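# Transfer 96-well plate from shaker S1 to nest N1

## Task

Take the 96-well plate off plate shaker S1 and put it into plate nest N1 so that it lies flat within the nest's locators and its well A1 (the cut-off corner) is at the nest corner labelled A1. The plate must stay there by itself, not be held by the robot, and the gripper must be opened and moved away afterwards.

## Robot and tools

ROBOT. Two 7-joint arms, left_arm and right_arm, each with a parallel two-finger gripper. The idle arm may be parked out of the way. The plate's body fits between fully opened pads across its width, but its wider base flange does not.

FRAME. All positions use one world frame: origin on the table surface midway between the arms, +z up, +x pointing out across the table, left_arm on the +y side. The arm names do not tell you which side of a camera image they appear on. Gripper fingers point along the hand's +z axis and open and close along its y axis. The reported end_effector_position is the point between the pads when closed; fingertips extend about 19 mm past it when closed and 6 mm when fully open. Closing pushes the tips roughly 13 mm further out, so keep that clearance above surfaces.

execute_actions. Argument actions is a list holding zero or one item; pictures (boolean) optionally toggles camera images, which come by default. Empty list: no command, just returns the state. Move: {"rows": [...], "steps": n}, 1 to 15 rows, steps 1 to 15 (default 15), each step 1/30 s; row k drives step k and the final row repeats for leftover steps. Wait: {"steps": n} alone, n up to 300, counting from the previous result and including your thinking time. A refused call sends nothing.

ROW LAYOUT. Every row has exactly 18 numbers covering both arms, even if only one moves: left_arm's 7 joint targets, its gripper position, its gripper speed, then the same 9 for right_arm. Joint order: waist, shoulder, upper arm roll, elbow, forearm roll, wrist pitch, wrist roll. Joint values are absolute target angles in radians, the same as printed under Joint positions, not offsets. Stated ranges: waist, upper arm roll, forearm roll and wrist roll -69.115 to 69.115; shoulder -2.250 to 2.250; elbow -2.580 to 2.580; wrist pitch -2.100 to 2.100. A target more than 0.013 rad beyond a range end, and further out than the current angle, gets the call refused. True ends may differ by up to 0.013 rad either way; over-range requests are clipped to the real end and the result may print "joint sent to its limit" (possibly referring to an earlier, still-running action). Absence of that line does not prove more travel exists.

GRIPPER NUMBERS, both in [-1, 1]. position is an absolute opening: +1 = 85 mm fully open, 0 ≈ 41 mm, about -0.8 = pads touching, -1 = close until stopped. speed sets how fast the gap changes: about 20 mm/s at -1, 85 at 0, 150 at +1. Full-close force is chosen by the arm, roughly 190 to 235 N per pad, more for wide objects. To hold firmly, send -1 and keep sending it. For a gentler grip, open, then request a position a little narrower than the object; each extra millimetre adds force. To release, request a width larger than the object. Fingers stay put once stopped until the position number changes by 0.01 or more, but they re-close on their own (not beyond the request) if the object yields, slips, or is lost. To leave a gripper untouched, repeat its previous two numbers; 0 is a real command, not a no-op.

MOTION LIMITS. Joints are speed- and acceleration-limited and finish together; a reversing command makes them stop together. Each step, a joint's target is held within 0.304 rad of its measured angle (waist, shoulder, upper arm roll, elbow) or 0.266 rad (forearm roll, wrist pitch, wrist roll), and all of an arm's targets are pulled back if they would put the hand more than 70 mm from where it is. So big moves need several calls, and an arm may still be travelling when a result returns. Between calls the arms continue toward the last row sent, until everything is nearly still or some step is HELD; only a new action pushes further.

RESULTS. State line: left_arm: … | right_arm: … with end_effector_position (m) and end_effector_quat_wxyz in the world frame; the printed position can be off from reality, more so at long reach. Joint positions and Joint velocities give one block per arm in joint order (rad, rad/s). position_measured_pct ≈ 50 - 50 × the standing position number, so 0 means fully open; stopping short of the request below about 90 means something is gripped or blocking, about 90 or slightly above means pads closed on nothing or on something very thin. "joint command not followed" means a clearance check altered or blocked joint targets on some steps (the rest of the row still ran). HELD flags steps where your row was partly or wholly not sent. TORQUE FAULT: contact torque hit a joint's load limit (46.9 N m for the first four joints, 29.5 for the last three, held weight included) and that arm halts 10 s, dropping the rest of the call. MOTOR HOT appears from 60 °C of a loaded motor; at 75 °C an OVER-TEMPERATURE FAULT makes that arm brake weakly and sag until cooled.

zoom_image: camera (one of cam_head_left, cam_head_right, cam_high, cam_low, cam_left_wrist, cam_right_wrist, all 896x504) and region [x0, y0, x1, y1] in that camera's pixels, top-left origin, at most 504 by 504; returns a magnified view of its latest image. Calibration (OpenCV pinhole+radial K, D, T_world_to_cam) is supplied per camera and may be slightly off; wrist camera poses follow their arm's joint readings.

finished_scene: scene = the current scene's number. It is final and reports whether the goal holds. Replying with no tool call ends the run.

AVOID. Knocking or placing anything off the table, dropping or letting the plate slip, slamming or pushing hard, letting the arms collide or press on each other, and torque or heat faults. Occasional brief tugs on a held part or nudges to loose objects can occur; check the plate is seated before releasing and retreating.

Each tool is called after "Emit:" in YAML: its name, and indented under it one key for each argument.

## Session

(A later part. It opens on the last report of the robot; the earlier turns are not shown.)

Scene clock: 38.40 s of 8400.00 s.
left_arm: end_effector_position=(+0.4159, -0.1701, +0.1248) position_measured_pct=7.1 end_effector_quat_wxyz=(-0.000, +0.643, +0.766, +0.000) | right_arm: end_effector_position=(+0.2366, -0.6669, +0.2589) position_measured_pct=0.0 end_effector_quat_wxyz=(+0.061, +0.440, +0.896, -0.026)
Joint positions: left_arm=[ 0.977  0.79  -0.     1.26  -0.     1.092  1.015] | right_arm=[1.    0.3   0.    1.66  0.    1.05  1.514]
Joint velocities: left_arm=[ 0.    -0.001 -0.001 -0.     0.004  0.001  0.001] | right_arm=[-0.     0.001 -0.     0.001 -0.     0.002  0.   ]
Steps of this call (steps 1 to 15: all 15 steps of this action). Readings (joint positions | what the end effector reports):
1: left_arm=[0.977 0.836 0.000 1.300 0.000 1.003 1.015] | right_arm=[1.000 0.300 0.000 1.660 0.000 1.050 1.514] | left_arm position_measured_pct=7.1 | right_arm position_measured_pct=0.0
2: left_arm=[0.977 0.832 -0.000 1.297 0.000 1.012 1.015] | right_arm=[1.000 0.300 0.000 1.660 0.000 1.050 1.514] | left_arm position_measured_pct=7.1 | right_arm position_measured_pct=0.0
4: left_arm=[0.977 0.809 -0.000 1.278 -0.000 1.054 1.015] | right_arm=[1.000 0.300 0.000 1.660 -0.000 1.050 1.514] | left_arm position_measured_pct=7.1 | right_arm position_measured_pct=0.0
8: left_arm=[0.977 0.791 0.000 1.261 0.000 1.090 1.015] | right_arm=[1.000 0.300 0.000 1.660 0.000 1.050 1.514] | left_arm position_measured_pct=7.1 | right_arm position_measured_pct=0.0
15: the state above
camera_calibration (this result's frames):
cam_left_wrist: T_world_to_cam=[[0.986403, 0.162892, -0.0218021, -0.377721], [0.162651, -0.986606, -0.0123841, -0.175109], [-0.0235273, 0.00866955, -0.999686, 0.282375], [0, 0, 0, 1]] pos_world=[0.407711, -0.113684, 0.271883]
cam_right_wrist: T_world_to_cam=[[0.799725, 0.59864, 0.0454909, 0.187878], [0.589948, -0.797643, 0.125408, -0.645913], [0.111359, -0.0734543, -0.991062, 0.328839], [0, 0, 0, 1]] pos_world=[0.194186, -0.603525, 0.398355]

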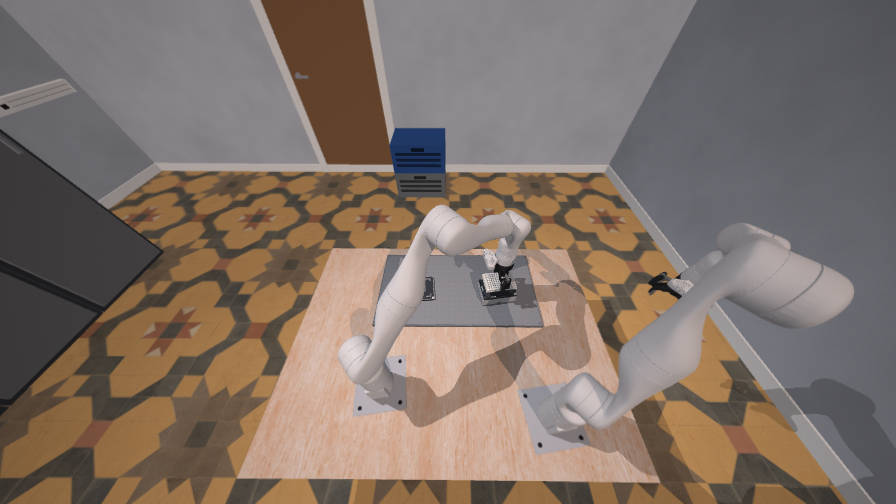

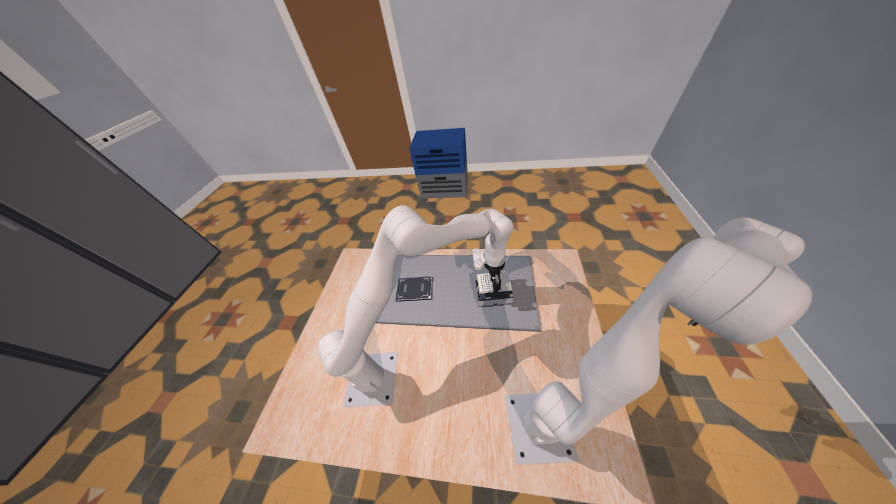

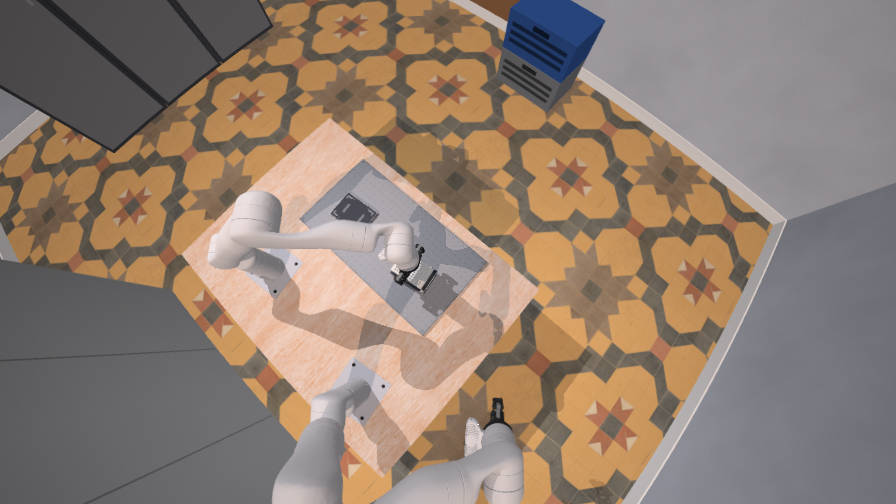

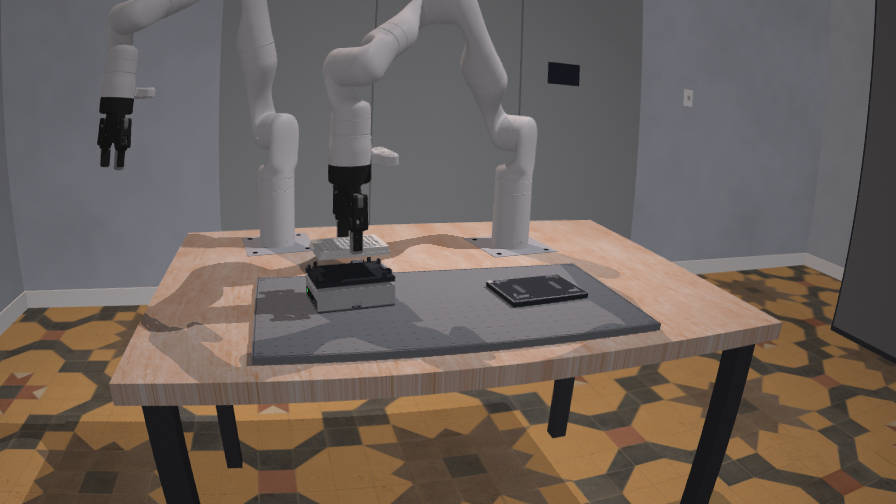

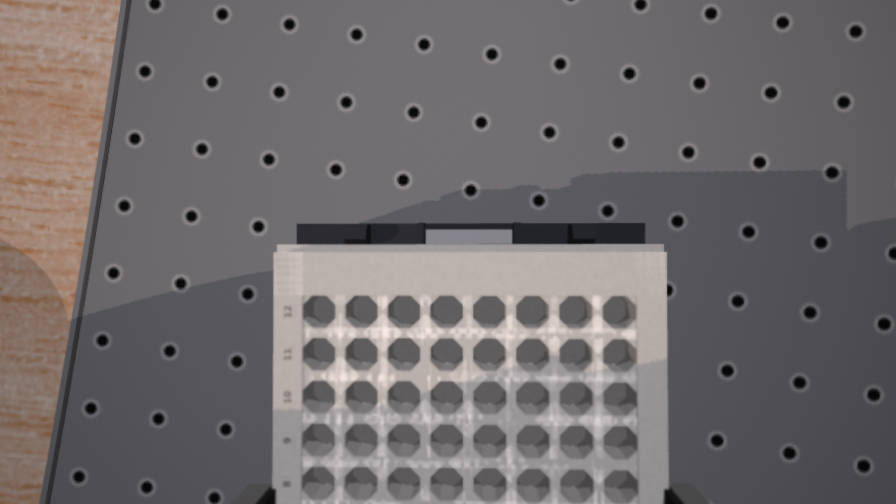

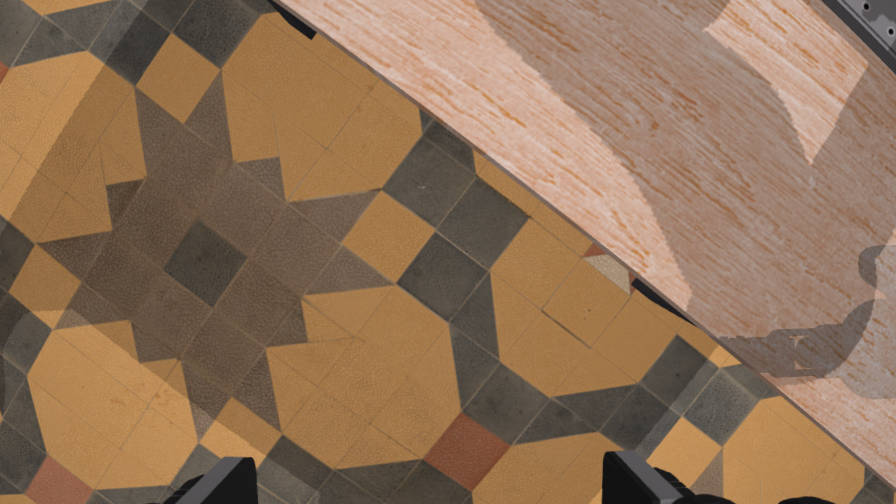

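Emit:
execute_actions:
  actions:
    - {"rows":[[0.6,0.65,0,1.55,0,0.94,0.6,0.8,-1,1.0,0.3,0,1.66,0,1.05,1.514,1,0]]}
  pictures: false

Emit:
execute_actions:
  actions:
    - {"rows":[[0.4,0.58,0,1.8,0,0.76,0.35,0.8,-1,1.0,0.3,0,1.66,0,1.05,1.514,1,0]],"steps":10}
  pictures: false

Emit:
execute_actions:
  actions:
    - {"rows":[[0.325,0.559,0,1.9874,0,0.5952,0.268,0.8,-1,1.0,0.3,0,1.66,0,1.05,1.514,1,0]]}
  pictures: false

Emit:
execute_actions:
  actions:
    - {"steps":12}

Scene clock: 45.37 s of 8400.00 s.
left_arm: end_effector_position=(+0.4869, -0.0079, +0.1241) position_measured_pct=7.1 end_effector_quat_wxyz=(+0.001, +0.649, +0.761, +0.000) | right_arm: end_effector_position=(+0.2366, -0.6669, +0.2589) position_measured_pct=0.0 end_effector_quat_wxyz=(+0.061, +0.440, +0.896, -0.026)
Joint positions: left_arm=[ 0.666  0.673 -0.     1.501 -0.     0.965  0.688] | right_arm=[1.    0.3   0.    1.66  0.    1.05  1.514]
Joint velocities: left_arm=[-0.672 -0.23  -0.032  0.502 -0.016 -0.261 -0.933] | right_arm=[-0.002 -0.    -0.001  0.    -0.     0.     0.   ]
Steps of this call (steps 1 to 15: the robot went on to your last target; steps 16 to 90: nothing new was sent; then 3.47 s passed at rest; steps 91 to 105: all 15 steps of this action). Readings (joint positions | what the end effector reports):
91: left_arm=[0.976 0.789 0.000 1.262 0.000 1.091 1.014] | right_arm=[1.000 0.300 0.000 1.660 0.000 1.050 1.514] | left_arm position_measured_pct=7.1 | right_arm position_measured_pct=0.0
92: left_arm=[0.969 0.786 0.002 1.267 0.001 1.088 1.010] | right_arm=[1.000 0.300 0.000 1.660 0.000 1.050 1.514] | left_arm position_measured_pct=7.1 | right_arm position_measured_pct=0.0
94: left_arm=[0.940 0.772 0.004 1.293 0.002 1.075 0.987] | right_arm=[1.000 0.300 0.000 1.660 0.000 1.050 1.514] | left_arm position_measured_pct=7.1 | right_arm position_measured_pct=0.0
98: left_arm=[0.841 0.733 0.001 1.373 0.000 1.033 0.901] | right_arm=[1.000 0.300 0.000 1.660 0.000 1.050 1.514] | left_arm position_measured_pct=7.1 | right_arm position_measured_pct=0.0
105: the state above

Scene clock: 45.70 s of 8400.00 s.
left_arm: end_effector_position=(+0.4807, +0.1173, +0.1015) position_measured_pct=7.1 end_effector_quat_wxyz=(-0.000, +0.671, +0.741, +0.001) | right_arm: end_effector_position=(+0.2366, -0.6669, +0.2589) position_measured_pct=0.0 end_effector_quat_wxyz=(+0.061, +0.440, +0.896, -0.026)
Joint positions: left_arm=[ 0.439  0.594 -0.002  1.755 -0.001  0.792  0.4  ] | right_arm=[1.    0.3   0.    1.66  0.    1.05  1.514]
Joint velocities: left_arm=[-0.48  -0.162 -0.017  0.605 -0.005 -0.436 -0.702] | right_arm=[ 0.001 -0.001  0.    -0.     0.     0.    -0.   ]
Steps of this call (steps 1 to 10: all 10 steps of this action). Readings (joint positions | what the end effector reports):
1: left_arm=[0.644 0.665 -0.001 1.518 -0.000 0.956 0.658] | right_arm=[1.000 0.300 0.000 1.660 0.000 1.050 1.514] | left_arm position_measured_pct=7.1 | right_arm position_measured_pct=0.0
2: left_arm=[0.621 0.657 -0.001 1.539 -0.000 0.944 0.633] | right_arm=[1.000 0.300 0.000 1.660 0.000 1.050 1.514] | left_arm position_measured_pct=7.1 | right_arm position_measured_pct=0.0
4: left_arm=[0.574 0.640 -0.000 1.593 -0.000 0.910 0.582] | right_arm=[1.000 0.300 0.000 1.660 0.000 1.050 1.514] | left_arm position_measured_pct=7.1 | right_arm position_measured_pct=0.0
8: left_arm=[0.478 0.607 -0.001 1.707 -0.000 0.827 0.455] | right_arm=[1.000 0.300 0.000 1.660 -0.000 1.050 1.514] | left_arm position_measured_pct=7.1 | right_arm position_measured_pct=0.0
10: the state above

Scene clock: 46.20 s of 8400.00 s.
left_arm: end_effector_position=(+0.4365, +0.1771, +0.0697) position_measured_pct=7.1 end_effector_quat_wxyz=(-0.000, +0.679, +0.734, -0.000) | right_arm: end_effector_position=(+0.2366, -0.6669, +0.2589) position_measured_pct=0.0 end_effector_quat_wxyz=(+0.061, +0.440, +0.896, -0.026)
Joint positions: left_arm=[ 0.326  0.56  -0.     1.987 -0.     0.595  0.268] | right_arm=[ 1.     0.3    0.     1.66  -0.     1.05   1.514]
Joint velocities: left_arm=[-0.013 -0.007 -0.001  0.005  0.001 -0.003  0.   ] | right_arm=[-0.001  0.001 -0.001  0.001 -0.     0.    -0.   ]
Steps of this call (steps 1 to 15: all 15 steps of this action). Readings (joint positions | what the end effector reports):
1: left_arm=[0.424 0.589 -0.002 1.775 -0.001 0.778 0.379] | right_arm=[1.000 0.300 0.000 1.660 0.000 1.050 1.514] | left_arm position_measured_pct=7.1 | right_arm position_measured_pct=0.0
2: left_arm=[0.409 0.584 -0.001 1.798 -0.000 0.760 0.361] | right_arm=[1.000 0.300 0.000 1.660 0.000 1.050 1.514] | left_arm position_measured_pct=7.1 | right_arm position_measured_pct=0.0
4: left_arm=[0.379 0.575 -0.001 1.859 -0.000 0.712 0.328] | right_arm=[1.000 0.300 0.000 1.660 0.000 1.050 1.514] | left_arm position_measured_pct=7.1 | right_arm position_measured_pct=0.0
8: left_arm=[0.338 0.564 -0.001 1.961 -0.000 0.619 0.280] | right_arm=[1.000 0.300 0.000 1.660 0.000 1.050 1.514] | left_arm position_measured_pct=7.1 | right_arm position_measured_pct=0.0
15: the state above

Scene clock: 46.60 s of 8400.00 s.
left_arm: end_effector_position=(+0.4366, +0.1776, +0.0699) position_measured_pct=7.1 end_effector_quat_wxyz=(-0.000, +0.678, +0.735, -0.000) | right_arm: end_effector_position=(+0.2366, -0.6669, +0.2589) position_measured_pct=0.0 end_effector_quat_wxyz=(+0.061, +0.440, +0.896, -0.026)
Joint positions: left_arm=[ 0.325  0.559 -0.     1.987 -0.     0.595  0.268] | right_arm=[1.    0.3   0.    1.66  0.    1.05  1.514]
Joint velocities: left_arm=[-0.    -0.001 -0.     0.    -0.001  0.001 -0.   ] | right_arm=[ 0.001  0.    -0.    -0.     0.     0.001  0.   ]
Steps of this call (steps 1 to 12: the robot went on to your last target). Readings (joint positions | what the end effector reports):
1: left_arm=[0.326 0.560 -0.000 1.987 -0.000 0.595 0.268] | right_arm=[1.000 0.300 0.000 1.660 -0.000 1.050 1.514] | left_arm position_measured_pct=7.1 | right_arm position_measured_pct=0.0
2: left_arm=[0.326 0.559 -0.000 1.987 -0.000 0.595 0.268] | right_arm=[1.000 0.300 0.000 1.660 0.000 1.050 1.514] | left_arm position_measured_pct=7.1 | right_arm position_measured_pct=0.0
4: left_arm=[0.325 0.559 -0.000 1.987 -0.000 0.595 0.268] | right_arm=[1.000 0.300 0.000 1.660 0.000 1.050 1.514] | left_arm position_measured_pct=7.1 | right_arm position_measured_pct=0.0
8: left_arm=[0.325 0.559 -0.000 1.987 -0.000 0.595 0.268] | right_arm=[1.000 0.300 0.000 1.660 0.000 1.050 1.514] | left_arm position_measured_pct=7.1 | right_arm position_measured_pct=0.0
12: the state above
camera_calibration (this result's frames):
cam_left_wrist: T_world_to_cam=[[0.997404, 0.0686484, -0.0217619, -0.444109], [0.0683925, -0.997583, -0.012294, 0.206983], [-0.0225532, 0.0107737, -0.999688, 0.224184], [0, 0, 0, 1]] pos_world=[0.433856, 0.234555, 0.216994]
cam_right_wrist: T_world_to_cam=[[0.799725, 0.59864, 0.0454909, 0.187878], [0.589948, -0.797643, 0.125408, -0.645913], [0.11136, -0.0734544, -0.991062, 0.328839], [0, 0, 0, 1]] pos_world=[0.194186, -0.603525, 0.398355]

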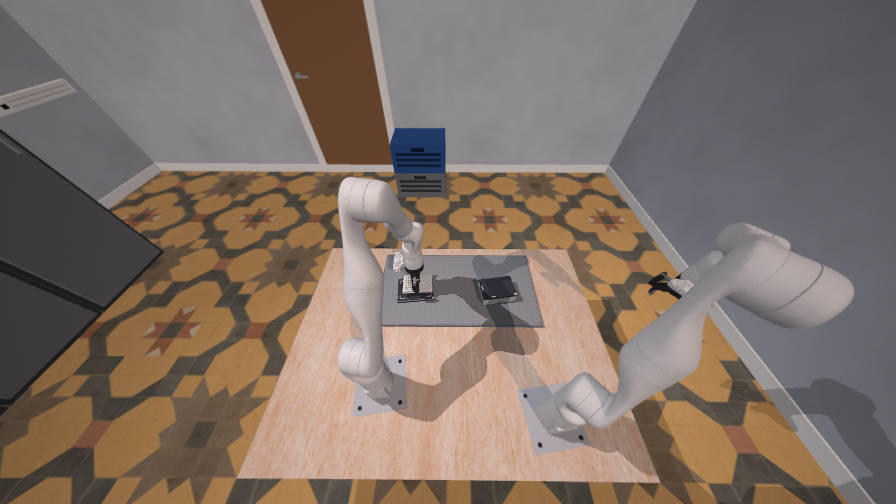

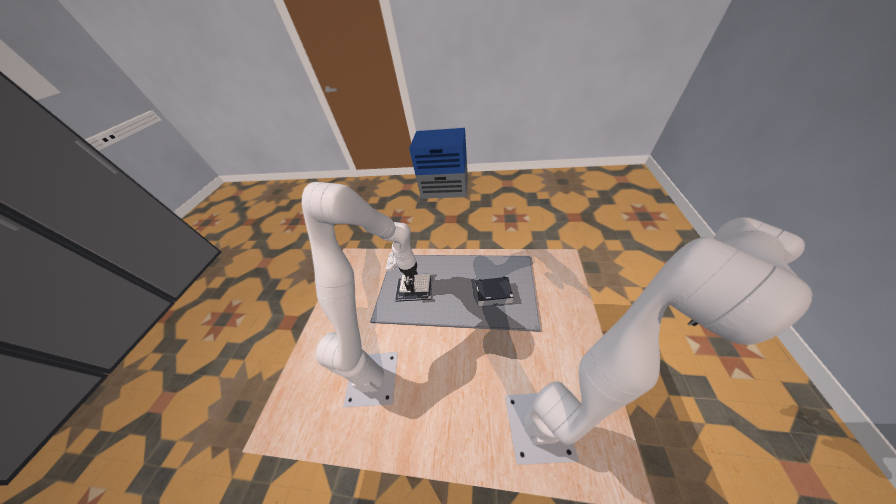

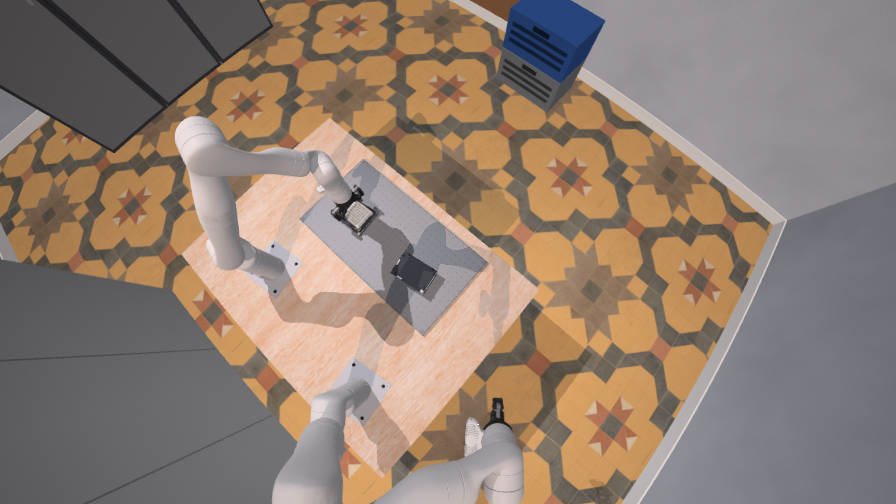

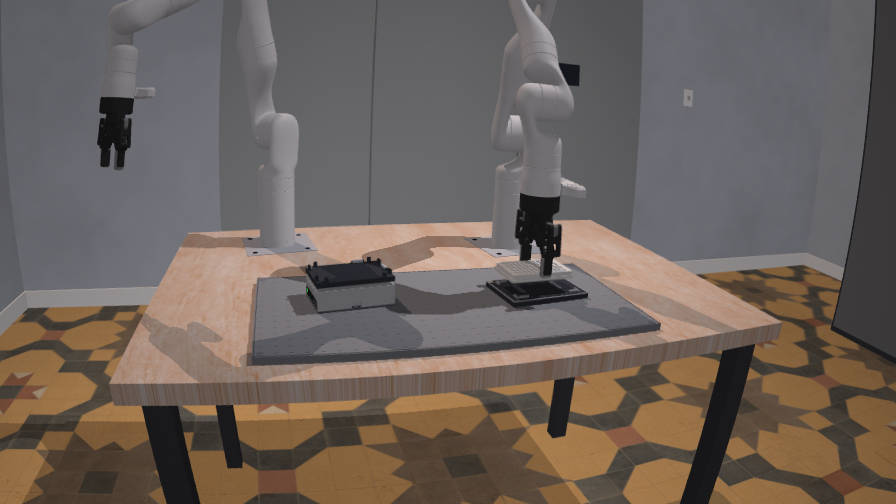

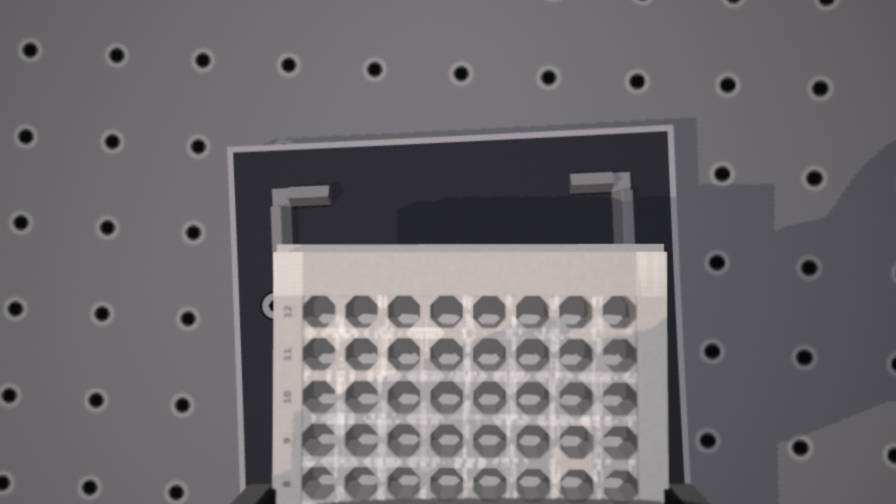

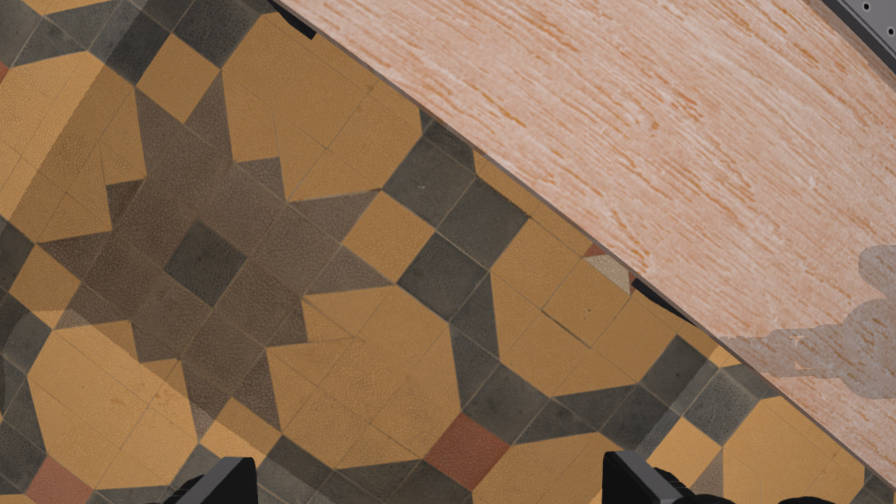

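Emit:
execute_actions:
  actions:
    - {"rows":[[0.295,0.5906,0,2.0201,0,0.5309,0.285,0.8,-1,1.0,0.3,0,1.66,0,1.05,1.514,1,0]]}

Emit:
zoom_image:
  camera: "cam_low"
  region: [478, 240, 598, 320]

Scene clock: 57.47 s of 8400.00 s.
left_arm: end_effector_position=(+0.4336, +0.1902, +0.0520) position_measured_pct=7.1 end_effector_quat_wxyz=(+0.000, +0.661, +0.750, +0.000) | right_arm: end_effector_position=(+0.2366, -0.6669, +0.2589) position_measured_pct=0.0 end_effector_quat_wxyz=(+0.061, +0.440, +0.896, -0.026)
Joint positions: left_arm=[ 0.295  0.59  -0.     2.02  -0.     0.531  0.285] | right_arm=[1.    0.3   0.    1.66  0.    1.05  1.514]
Joint velocities: left_arm=[-0.002  0.001 -0.     0.    -0.001 -0.001 -0.001] | right_arm=[-0.     0.001 -0.     0.    -0.    -0.002 -0.   ]
Steps of this call (steps 1 to 15: the robot went on to your last target; steps 16 to 90: nothing new was sent; then 7.37 s passed at rest; steps 91 to 105: all 15 steps of this action). Readings (joint positions | what the end effector reports):
91: left_arm=[0.324 0.560 0.000 1.988 0.000 0.593 0.268] | right_arm=[1.000 0.300 0.000 1.660 0.000 1.050 1.514] | left_arm position_measured_pct=7.1 | right_arm position_measured_pct=0.0
92: left_arm=[0.317 0.566 0.001 1.993 0.000 0.583 0.271] | right_arm=[1.000 0.300 0.000 1.660 -0.000 1.050 1.514] | left_arm position_measured_pct=7.1 | right_arm position_measured_pct=0.0
94: left_arm=[0.301 0.584 0.000 2.011 -0.000 0.549 0.280] | right_arm=[1.000 0.300 0.000 1.660 0.000 1.050 1.514] | left_arm position_measured_pct=7.1 | right_arm position_measured_pct=0.0
98: left_arm=[0.297 0.589 -0.000 2.019 -0.000 0.532 0.285] | right_arm=[1.000 0.300 0.000 1.660 0.000 1.050 1.514] | left_arm position_measured_pct=7.1 | right_arm position_measured_pct=0.0
105: the state above
camera_calibration (this result's frames):
cam_left_wrist: T_world_to_cam=[[0.993101, 0.11526, -0.0215907, -0.449344], [0.115015, -0.993288, -0.0122564, 0.198444], [-0.0228585, 0.00968856, -0.999692, 0.20638], [0, 0, 0, 1]] pos_world=[0.428138, 0.246904, 0.199047]
cam_right_wrist: T_world_to_cam=[[0.799725, 0.59864, 0.0454908, 0.187878], [0.589948, -0.797643, 0.125407, -0.645913], [0.111359, -0.0734543, -0.991062, 0.328839], [0, 0, 0, 1]] pos_world=[0.194186, -0.603525, 0.398355]

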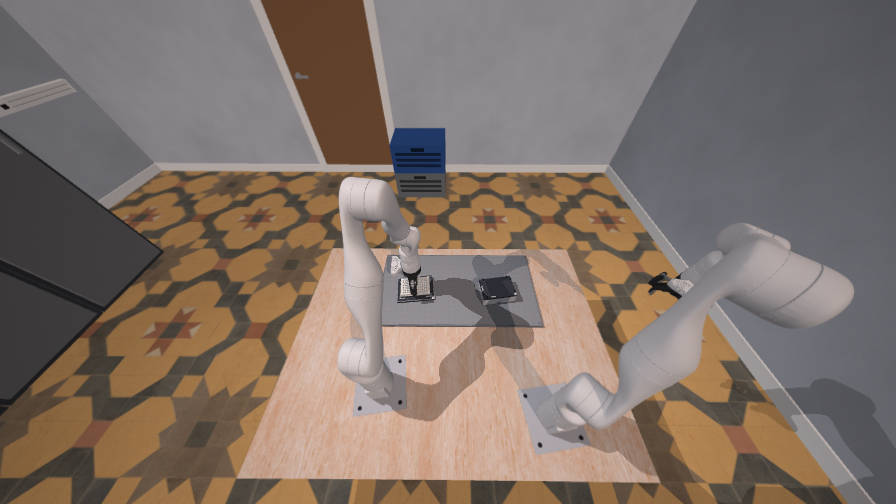

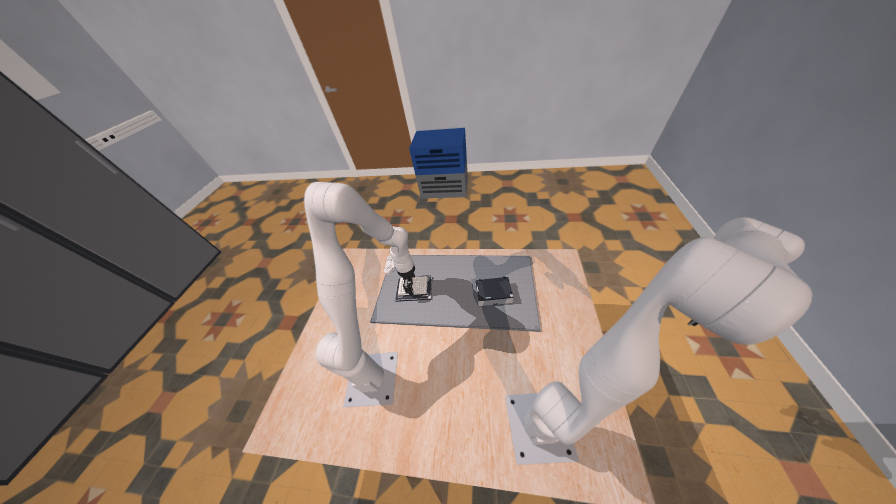

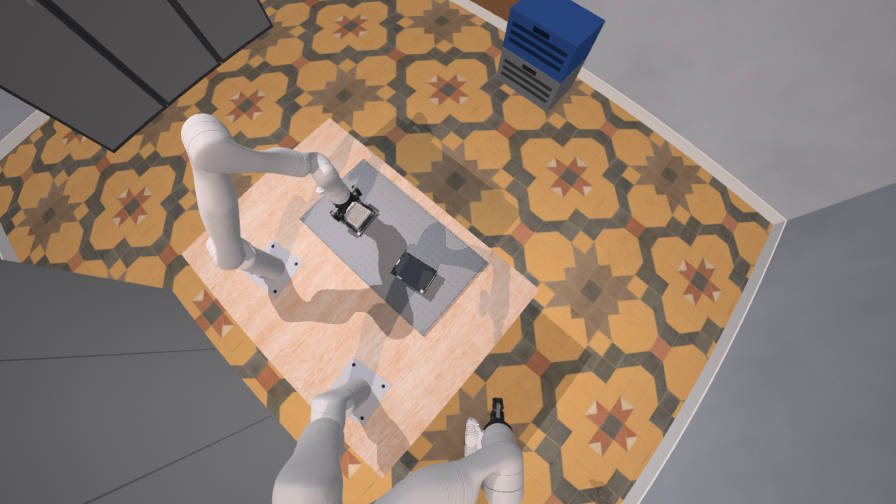

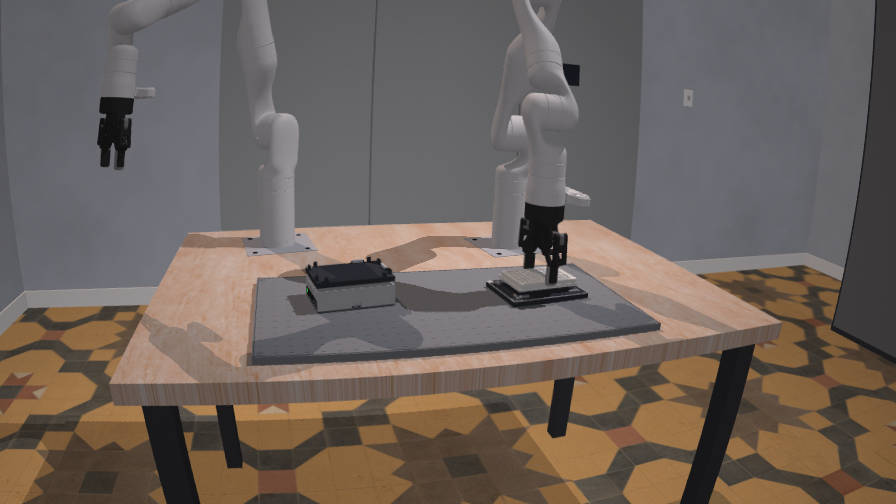

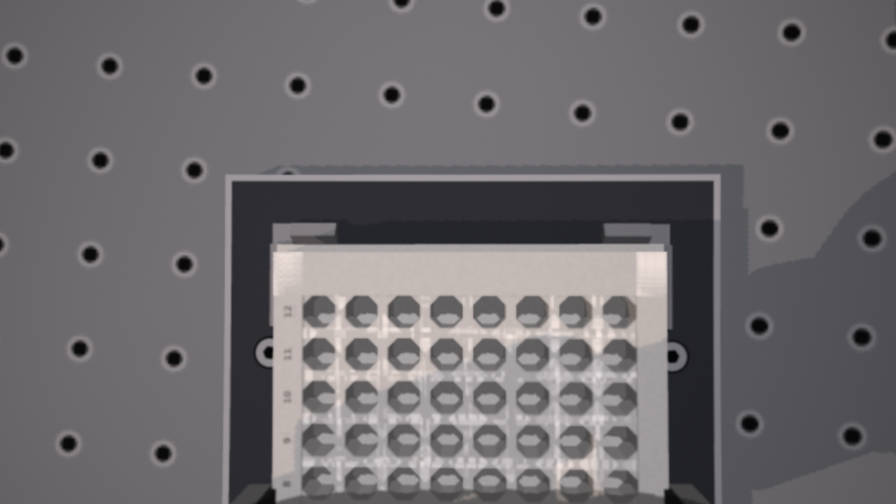

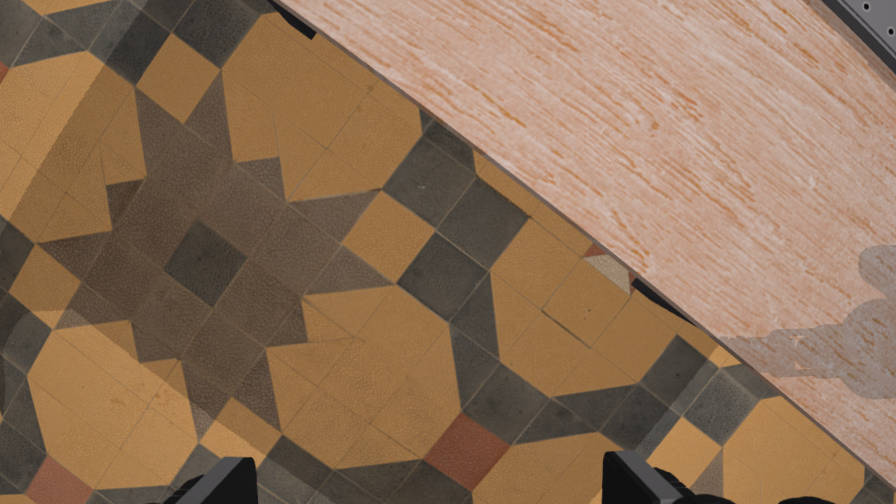

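Region (478, 240, 598, 320) of cam_low's 896x504 image, scaled by 4.200, with more detail than that image has.

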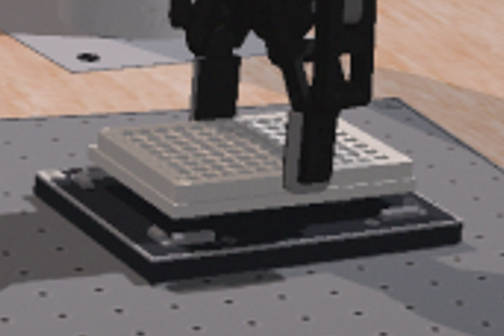

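Emit:
execute_actions:
  actions:
    - {"rows":[[0.295,0.5975,0,2.022,0,0.5221,0.281,0.8,-1,1.0,0.3,0,1.66,0,1.05,1.514,1,0],[0.295,0.5975,0,2.022,0,0.5221,0.281,0.8,-1,1.0,0.3,0,1.66,0,1.05,1.514,1,0],[0.295,0.5975,0,2.022,0,0.5221,0.281,0.8,-1,1.0,0.3,0,1.66,0,1.05,1.514,1,0],[0.295,0.6044,0,2.0238,0,0.5134,0.281,0.8,-1,1.0,0.3,0,1.66,0,1.05,1.514,1,0],[0.295,0.6044,0,2.0238,0,0.5134,0.281,0.8,-1,1.0,0.3,0,1.66,0,1.05,1.514,1,0],[0.295,0.6044,0,2.0238,0,0.5134,0.281,0.8,-1,1.0,0.3,0,1.66,0,1.05,1.514,1,0],[0.295,0.6113,0,2.0257,0,0.5046,0.281,0.8,-1,1.0,0.3,0,1.66,0,1.05,1.514,1,0]]}

Emit:
zoom_image:
  camera: "cam_low"
  region: [478, 240, 598, 320]

Scene clock: 72.03 s of 8400.00 s.
left_arm: end_effector_position=(+0.4336, +0.1902, +0.0430) position_measured_pct=7.1 end_effector_quat_wxyz=(+0.000, +0.662, +0.749, +0.000) | right_arm: end_effector_position=(+0.2366, -0.6669, +0.2589) position_measured_pct=0.0 end_effector_quat_wxyz=(+0.061, +0.440, +0.896, -0.026)
Joint positions: left_arm=[ 0.295  0.611 -0.     2.026  0.     0.505  0.281] | right_arm=[1.    0.3   0.    1.66  0.    1.05  1.514]
Joint velocities: left_arm=[ 0.     0.003  0.     0.     0.001 -0.002 -0.002] | right_arm=[-0.    -0.    -0.     0.001 -0.     0.    -0.   ]
Steps of this call (steps 1 to 15: the robot went on to your last target; steps 16 to 90: nothing new was sent; then 11.07 s passed at rest; steps 91 to 105: all 15 steps of this action). Readings (joint positions | what the end effector reports):
91: left_arm=[0.295 0.592 0.000 2.020 -0.000 0.530 0.285] | right_arm=[1.000 0.300 0.000 1.660 0.000 1.050 1.514] | left_arm position_measured_pct=7.1 | right_arm position_measured_pct=0.0
92: left_arm=[0.295 0.595 0.000 2.021 0.000 0.527 0.283] | right_arm=[1.000 0.300 0.000 1.660 0.000 1.050 1.514] | left_arm position_measured_pct=7.1 | right_arm position_measured_pct=0.0
94: left_arm=[0.295 0.598 -0.000 2.022 -0.000 0.522 0.282] | right_arm=[1.000 0.300 0.000 1.660 -0.000 1.050 1.514] | left_arm position_measured_pct=7.1 | right_arm position_measured_pct=0.0
98: left_arm=[0.295 0.607 0.000 2.024 -0.000 0.510 0.281] | right_arm=[1.000 0.300 0.000 1.660 0.000 1.050 1.514] | left_arm position_measured_pct=7.1 | right_arm position_measured_pct=0.0
105: the state above
camera_calibration (this result's frames):
cam_left_wrist: T_world_to_cam=[[0.993533, 0.1115, -0.0214617, -0.449077], [0.111257, -0.993717, -0.0122095, 0.200109], [-0.0226883, 0.0097428, -0.999695, 0.197347], [0, 0, 0, 1]] pos_world=[0.428386, 0.247002, 0.190092]
cam_right_wrist: T_world_to_cam=[[0.799725, 0.59864, 0.045491, 0.187877], [0.589948, -0.797643, 0.125407, -0.645913], [0.11136, -0.0734541, -0.991062, 0.328839], [0, 0, 0, 1]] pos_world=[0.194186, -0.603525, 0.398355]

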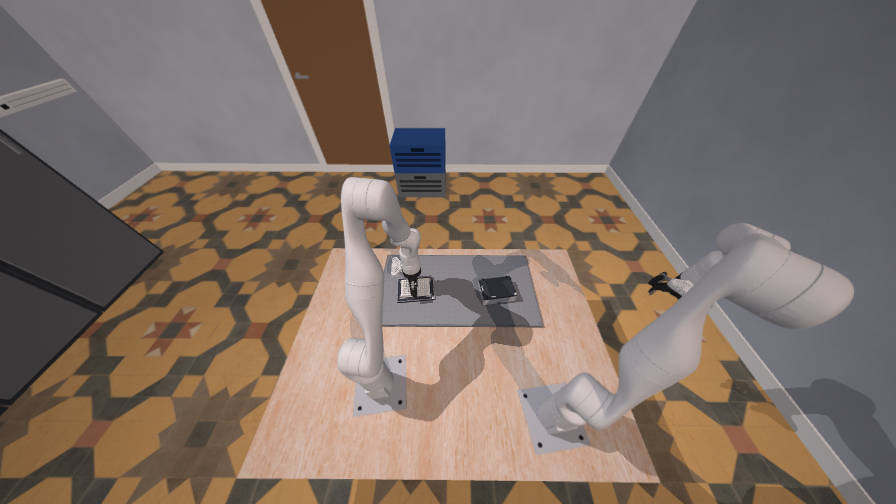

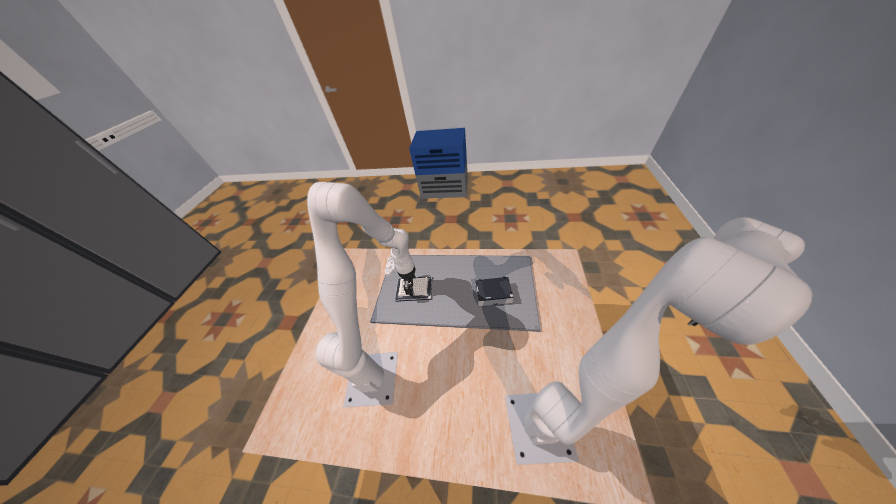

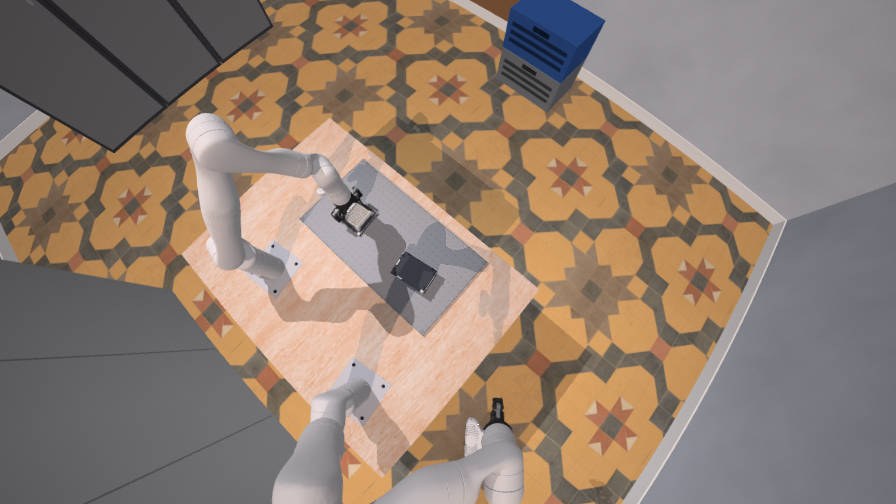

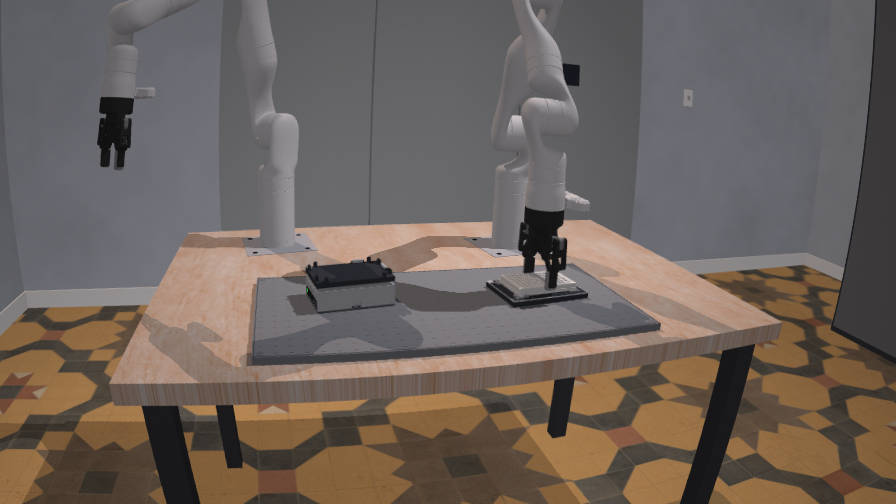

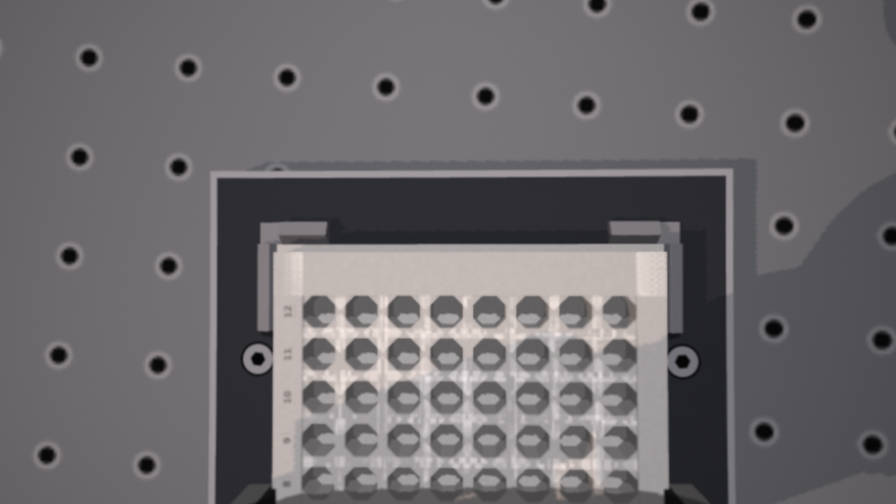

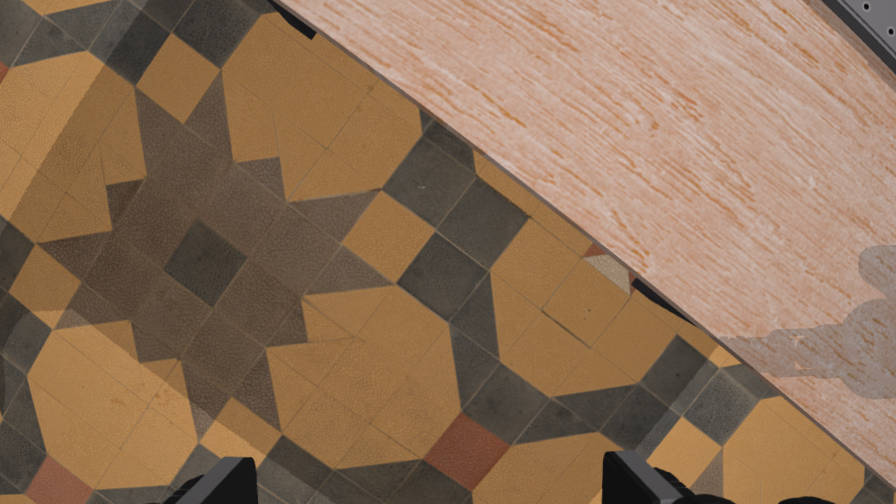

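Region (478, 240, 598, 320) of cam_low's 896x504 image, scaled by 4.200, with more detail than that image has.

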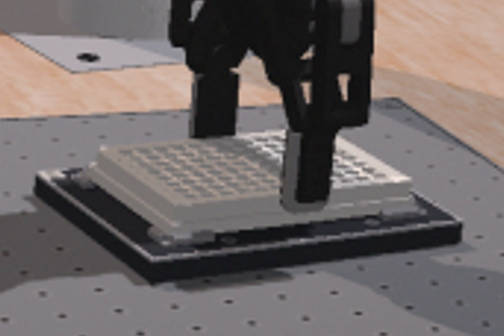

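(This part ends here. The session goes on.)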